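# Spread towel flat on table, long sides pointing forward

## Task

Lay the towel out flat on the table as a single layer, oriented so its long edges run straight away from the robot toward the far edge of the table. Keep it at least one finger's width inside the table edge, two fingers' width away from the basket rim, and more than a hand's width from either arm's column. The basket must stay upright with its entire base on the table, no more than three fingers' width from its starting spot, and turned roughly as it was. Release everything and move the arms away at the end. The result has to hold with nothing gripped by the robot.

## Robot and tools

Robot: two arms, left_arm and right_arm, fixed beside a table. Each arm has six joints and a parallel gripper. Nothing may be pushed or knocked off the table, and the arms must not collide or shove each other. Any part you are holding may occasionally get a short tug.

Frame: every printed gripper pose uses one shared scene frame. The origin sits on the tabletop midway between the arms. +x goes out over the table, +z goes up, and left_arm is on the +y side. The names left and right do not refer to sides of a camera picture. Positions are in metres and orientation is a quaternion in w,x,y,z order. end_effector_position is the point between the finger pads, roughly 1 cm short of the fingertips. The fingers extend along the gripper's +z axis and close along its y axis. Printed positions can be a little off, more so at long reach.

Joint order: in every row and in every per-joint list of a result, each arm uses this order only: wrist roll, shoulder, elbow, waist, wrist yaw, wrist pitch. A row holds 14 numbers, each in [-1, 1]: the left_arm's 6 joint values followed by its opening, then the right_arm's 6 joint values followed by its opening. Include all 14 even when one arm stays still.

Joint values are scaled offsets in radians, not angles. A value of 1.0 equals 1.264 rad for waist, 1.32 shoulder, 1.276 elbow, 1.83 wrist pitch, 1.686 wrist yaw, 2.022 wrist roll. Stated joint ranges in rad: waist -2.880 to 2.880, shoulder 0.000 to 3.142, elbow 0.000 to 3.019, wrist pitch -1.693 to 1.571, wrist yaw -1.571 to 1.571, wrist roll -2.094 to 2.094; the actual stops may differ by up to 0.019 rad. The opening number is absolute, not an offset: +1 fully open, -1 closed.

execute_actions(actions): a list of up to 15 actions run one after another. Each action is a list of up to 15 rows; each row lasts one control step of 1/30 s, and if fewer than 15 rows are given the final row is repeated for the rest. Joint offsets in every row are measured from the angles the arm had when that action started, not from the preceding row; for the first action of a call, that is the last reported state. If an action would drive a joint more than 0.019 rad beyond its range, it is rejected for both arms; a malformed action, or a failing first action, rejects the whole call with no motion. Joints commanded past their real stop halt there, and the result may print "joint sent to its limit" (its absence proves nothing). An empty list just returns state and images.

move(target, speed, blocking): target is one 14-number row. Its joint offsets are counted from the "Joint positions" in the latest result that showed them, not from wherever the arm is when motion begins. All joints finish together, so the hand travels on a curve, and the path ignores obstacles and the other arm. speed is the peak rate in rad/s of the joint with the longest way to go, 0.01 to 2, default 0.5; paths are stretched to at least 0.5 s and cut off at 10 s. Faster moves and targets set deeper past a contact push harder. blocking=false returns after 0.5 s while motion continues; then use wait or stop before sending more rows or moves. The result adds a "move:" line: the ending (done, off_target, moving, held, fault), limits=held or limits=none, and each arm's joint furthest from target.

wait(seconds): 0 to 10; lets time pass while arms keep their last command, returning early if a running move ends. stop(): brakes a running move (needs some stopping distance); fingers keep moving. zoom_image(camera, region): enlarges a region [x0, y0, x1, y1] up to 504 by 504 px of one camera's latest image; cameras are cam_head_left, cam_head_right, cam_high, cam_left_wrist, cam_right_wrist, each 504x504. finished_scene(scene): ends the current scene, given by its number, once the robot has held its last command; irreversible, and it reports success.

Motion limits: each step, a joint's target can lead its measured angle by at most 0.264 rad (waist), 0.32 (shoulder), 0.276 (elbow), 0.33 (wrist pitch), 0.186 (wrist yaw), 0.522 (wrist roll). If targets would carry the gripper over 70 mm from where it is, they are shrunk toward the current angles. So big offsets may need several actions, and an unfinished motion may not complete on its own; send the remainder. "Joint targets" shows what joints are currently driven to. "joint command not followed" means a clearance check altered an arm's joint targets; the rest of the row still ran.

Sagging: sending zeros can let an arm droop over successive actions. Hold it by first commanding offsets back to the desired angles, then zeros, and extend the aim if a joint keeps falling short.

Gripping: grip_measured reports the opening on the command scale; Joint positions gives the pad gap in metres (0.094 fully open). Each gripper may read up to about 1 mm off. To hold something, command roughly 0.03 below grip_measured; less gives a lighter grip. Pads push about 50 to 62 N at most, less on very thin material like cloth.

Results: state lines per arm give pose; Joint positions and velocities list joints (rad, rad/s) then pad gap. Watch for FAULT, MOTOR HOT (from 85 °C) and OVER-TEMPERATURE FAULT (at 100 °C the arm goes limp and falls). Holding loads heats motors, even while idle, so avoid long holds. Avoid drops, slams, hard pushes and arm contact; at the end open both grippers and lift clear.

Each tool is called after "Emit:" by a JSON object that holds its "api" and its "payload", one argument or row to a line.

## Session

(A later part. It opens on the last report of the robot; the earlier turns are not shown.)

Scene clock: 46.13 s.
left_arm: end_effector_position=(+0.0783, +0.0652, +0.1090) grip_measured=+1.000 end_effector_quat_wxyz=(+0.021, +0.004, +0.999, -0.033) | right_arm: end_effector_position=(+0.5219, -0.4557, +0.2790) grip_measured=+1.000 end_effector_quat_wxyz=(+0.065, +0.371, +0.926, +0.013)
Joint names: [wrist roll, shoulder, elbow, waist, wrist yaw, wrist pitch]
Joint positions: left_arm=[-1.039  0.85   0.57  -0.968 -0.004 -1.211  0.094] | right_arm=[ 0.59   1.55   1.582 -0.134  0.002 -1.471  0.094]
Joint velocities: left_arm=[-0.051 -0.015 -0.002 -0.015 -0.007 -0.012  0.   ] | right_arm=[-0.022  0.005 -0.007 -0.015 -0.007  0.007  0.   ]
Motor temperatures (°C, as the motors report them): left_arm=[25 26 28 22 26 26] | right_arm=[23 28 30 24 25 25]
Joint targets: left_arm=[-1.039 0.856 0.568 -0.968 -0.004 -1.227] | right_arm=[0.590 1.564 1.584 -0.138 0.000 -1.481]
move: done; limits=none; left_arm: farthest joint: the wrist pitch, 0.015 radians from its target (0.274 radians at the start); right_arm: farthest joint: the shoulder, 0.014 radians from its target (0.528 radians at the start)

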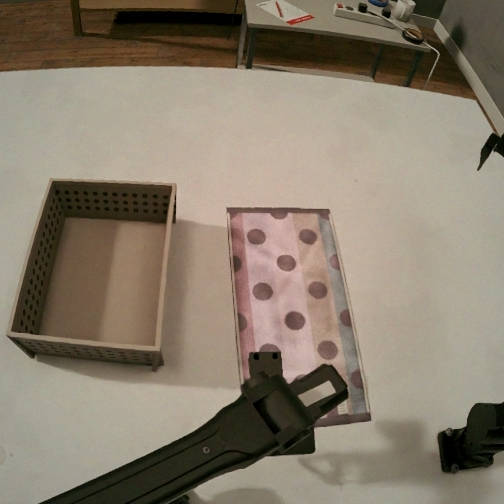

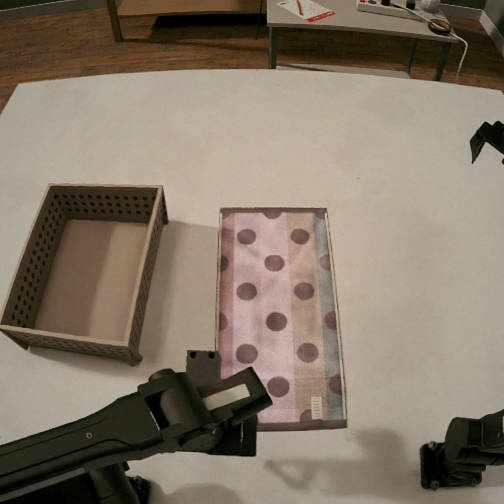

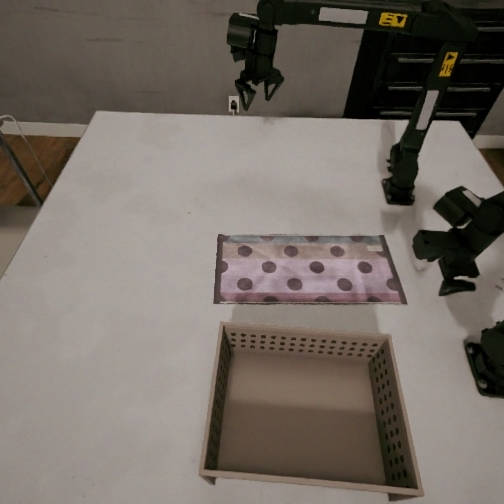

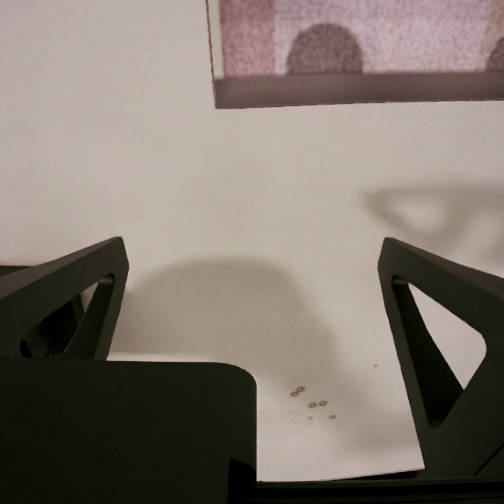

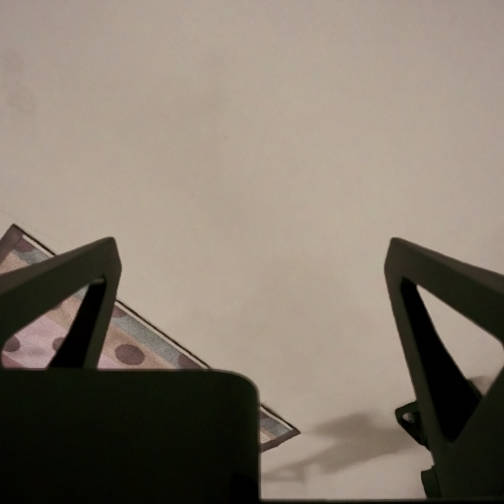

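Within about 2° of straight. I'll move the left arm a bit further clear.

Emit:
{"api": "move", "payload": {
  "target": [0,-0.15,0.1,-0.2,0,-0.15,1,0,0,0.01,0,0,0,1],
  "speed": 0.8
}}

Emit:
{"api": "finished_scene", "payload": {
  "scene": 2
}}

Scene clock: 49.53 s.
left_arm: end_effector_position=(+0.0200, +0.0806, +0.1765) grip_measured=+1.000 end_effector_quat_wxyz=(+0.026, +0.129, +0.990, -0.056) | right_arm: end_effector_position=(+0.5219, -0.4557, +0.2790) grip_measured=+1.000 end_effector_quat_wxyz=(+0.065, +0.371, +0.926, +0.013)
Joint names: [wrist roll, shoulder, elbow, waist, wrist yaw, wrist pitch]
Joint positions: left_arm=[-1.039  0.645  0.666 -1.219 -0.004 -1.467  0.094] | right_arm=[ 0.59   1.55   1.582 -0.134  0.002 -1.471  0.094]
Joint velocities: left_arm=[-0.066 -0.015  0.007 -0.015  0.022 -0.007  0.   ] | right_arm=[ 0.037  0.005 -0.007  0.005 -0.051  0.027  0.   ]
Motor temperatures (°C, as the motors report them): left_arm=[25 26 29 22 26 26] | right_arm=[23 28 30 24 25 25]
Joint targets: left_arm=[-1.039 0.652 0.697 -1.221 -0.004 -1.485] | right_arm=[0.590 1.550 1.595 -0.134 0.002 -1.471]
move: off_target (left_arm); limits=none; left_arm: farthest joint: the elbow, 0.032 radians from its target (0.128 radians at the start); right_arm: farthest joint: the elbow, 0.012 radians from its target (0.012 radians at the start)

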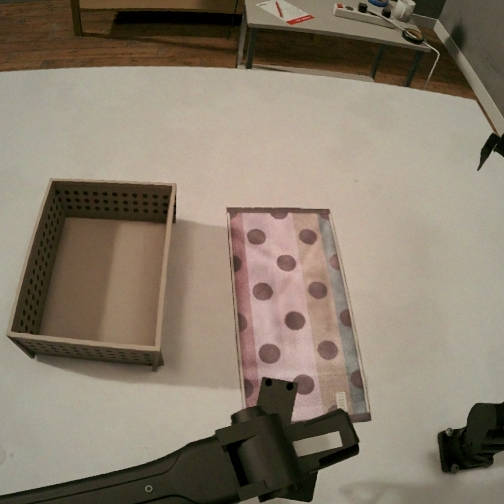

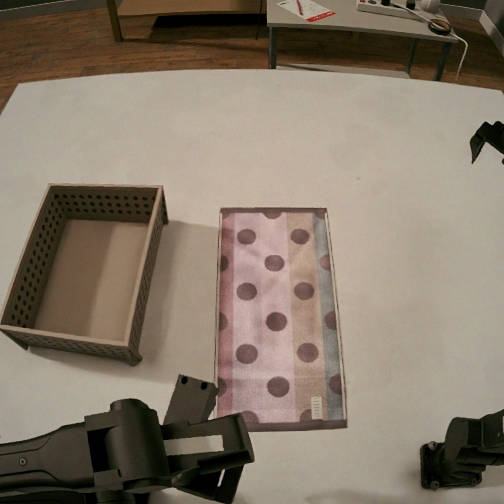

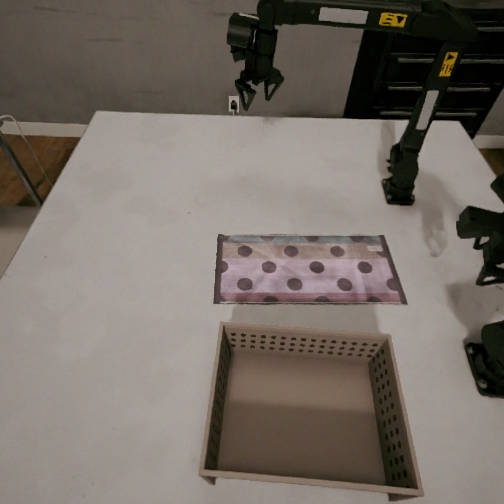

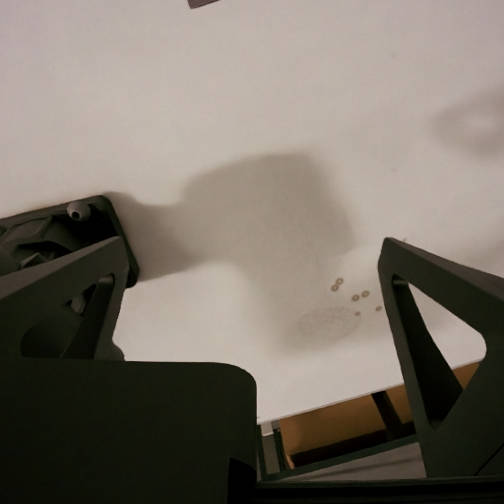

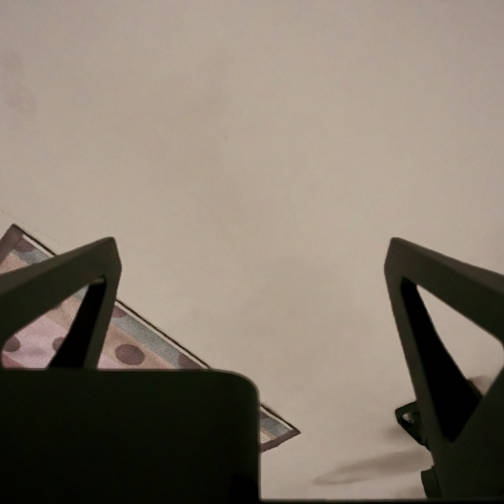

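The scene is finished: the task was done.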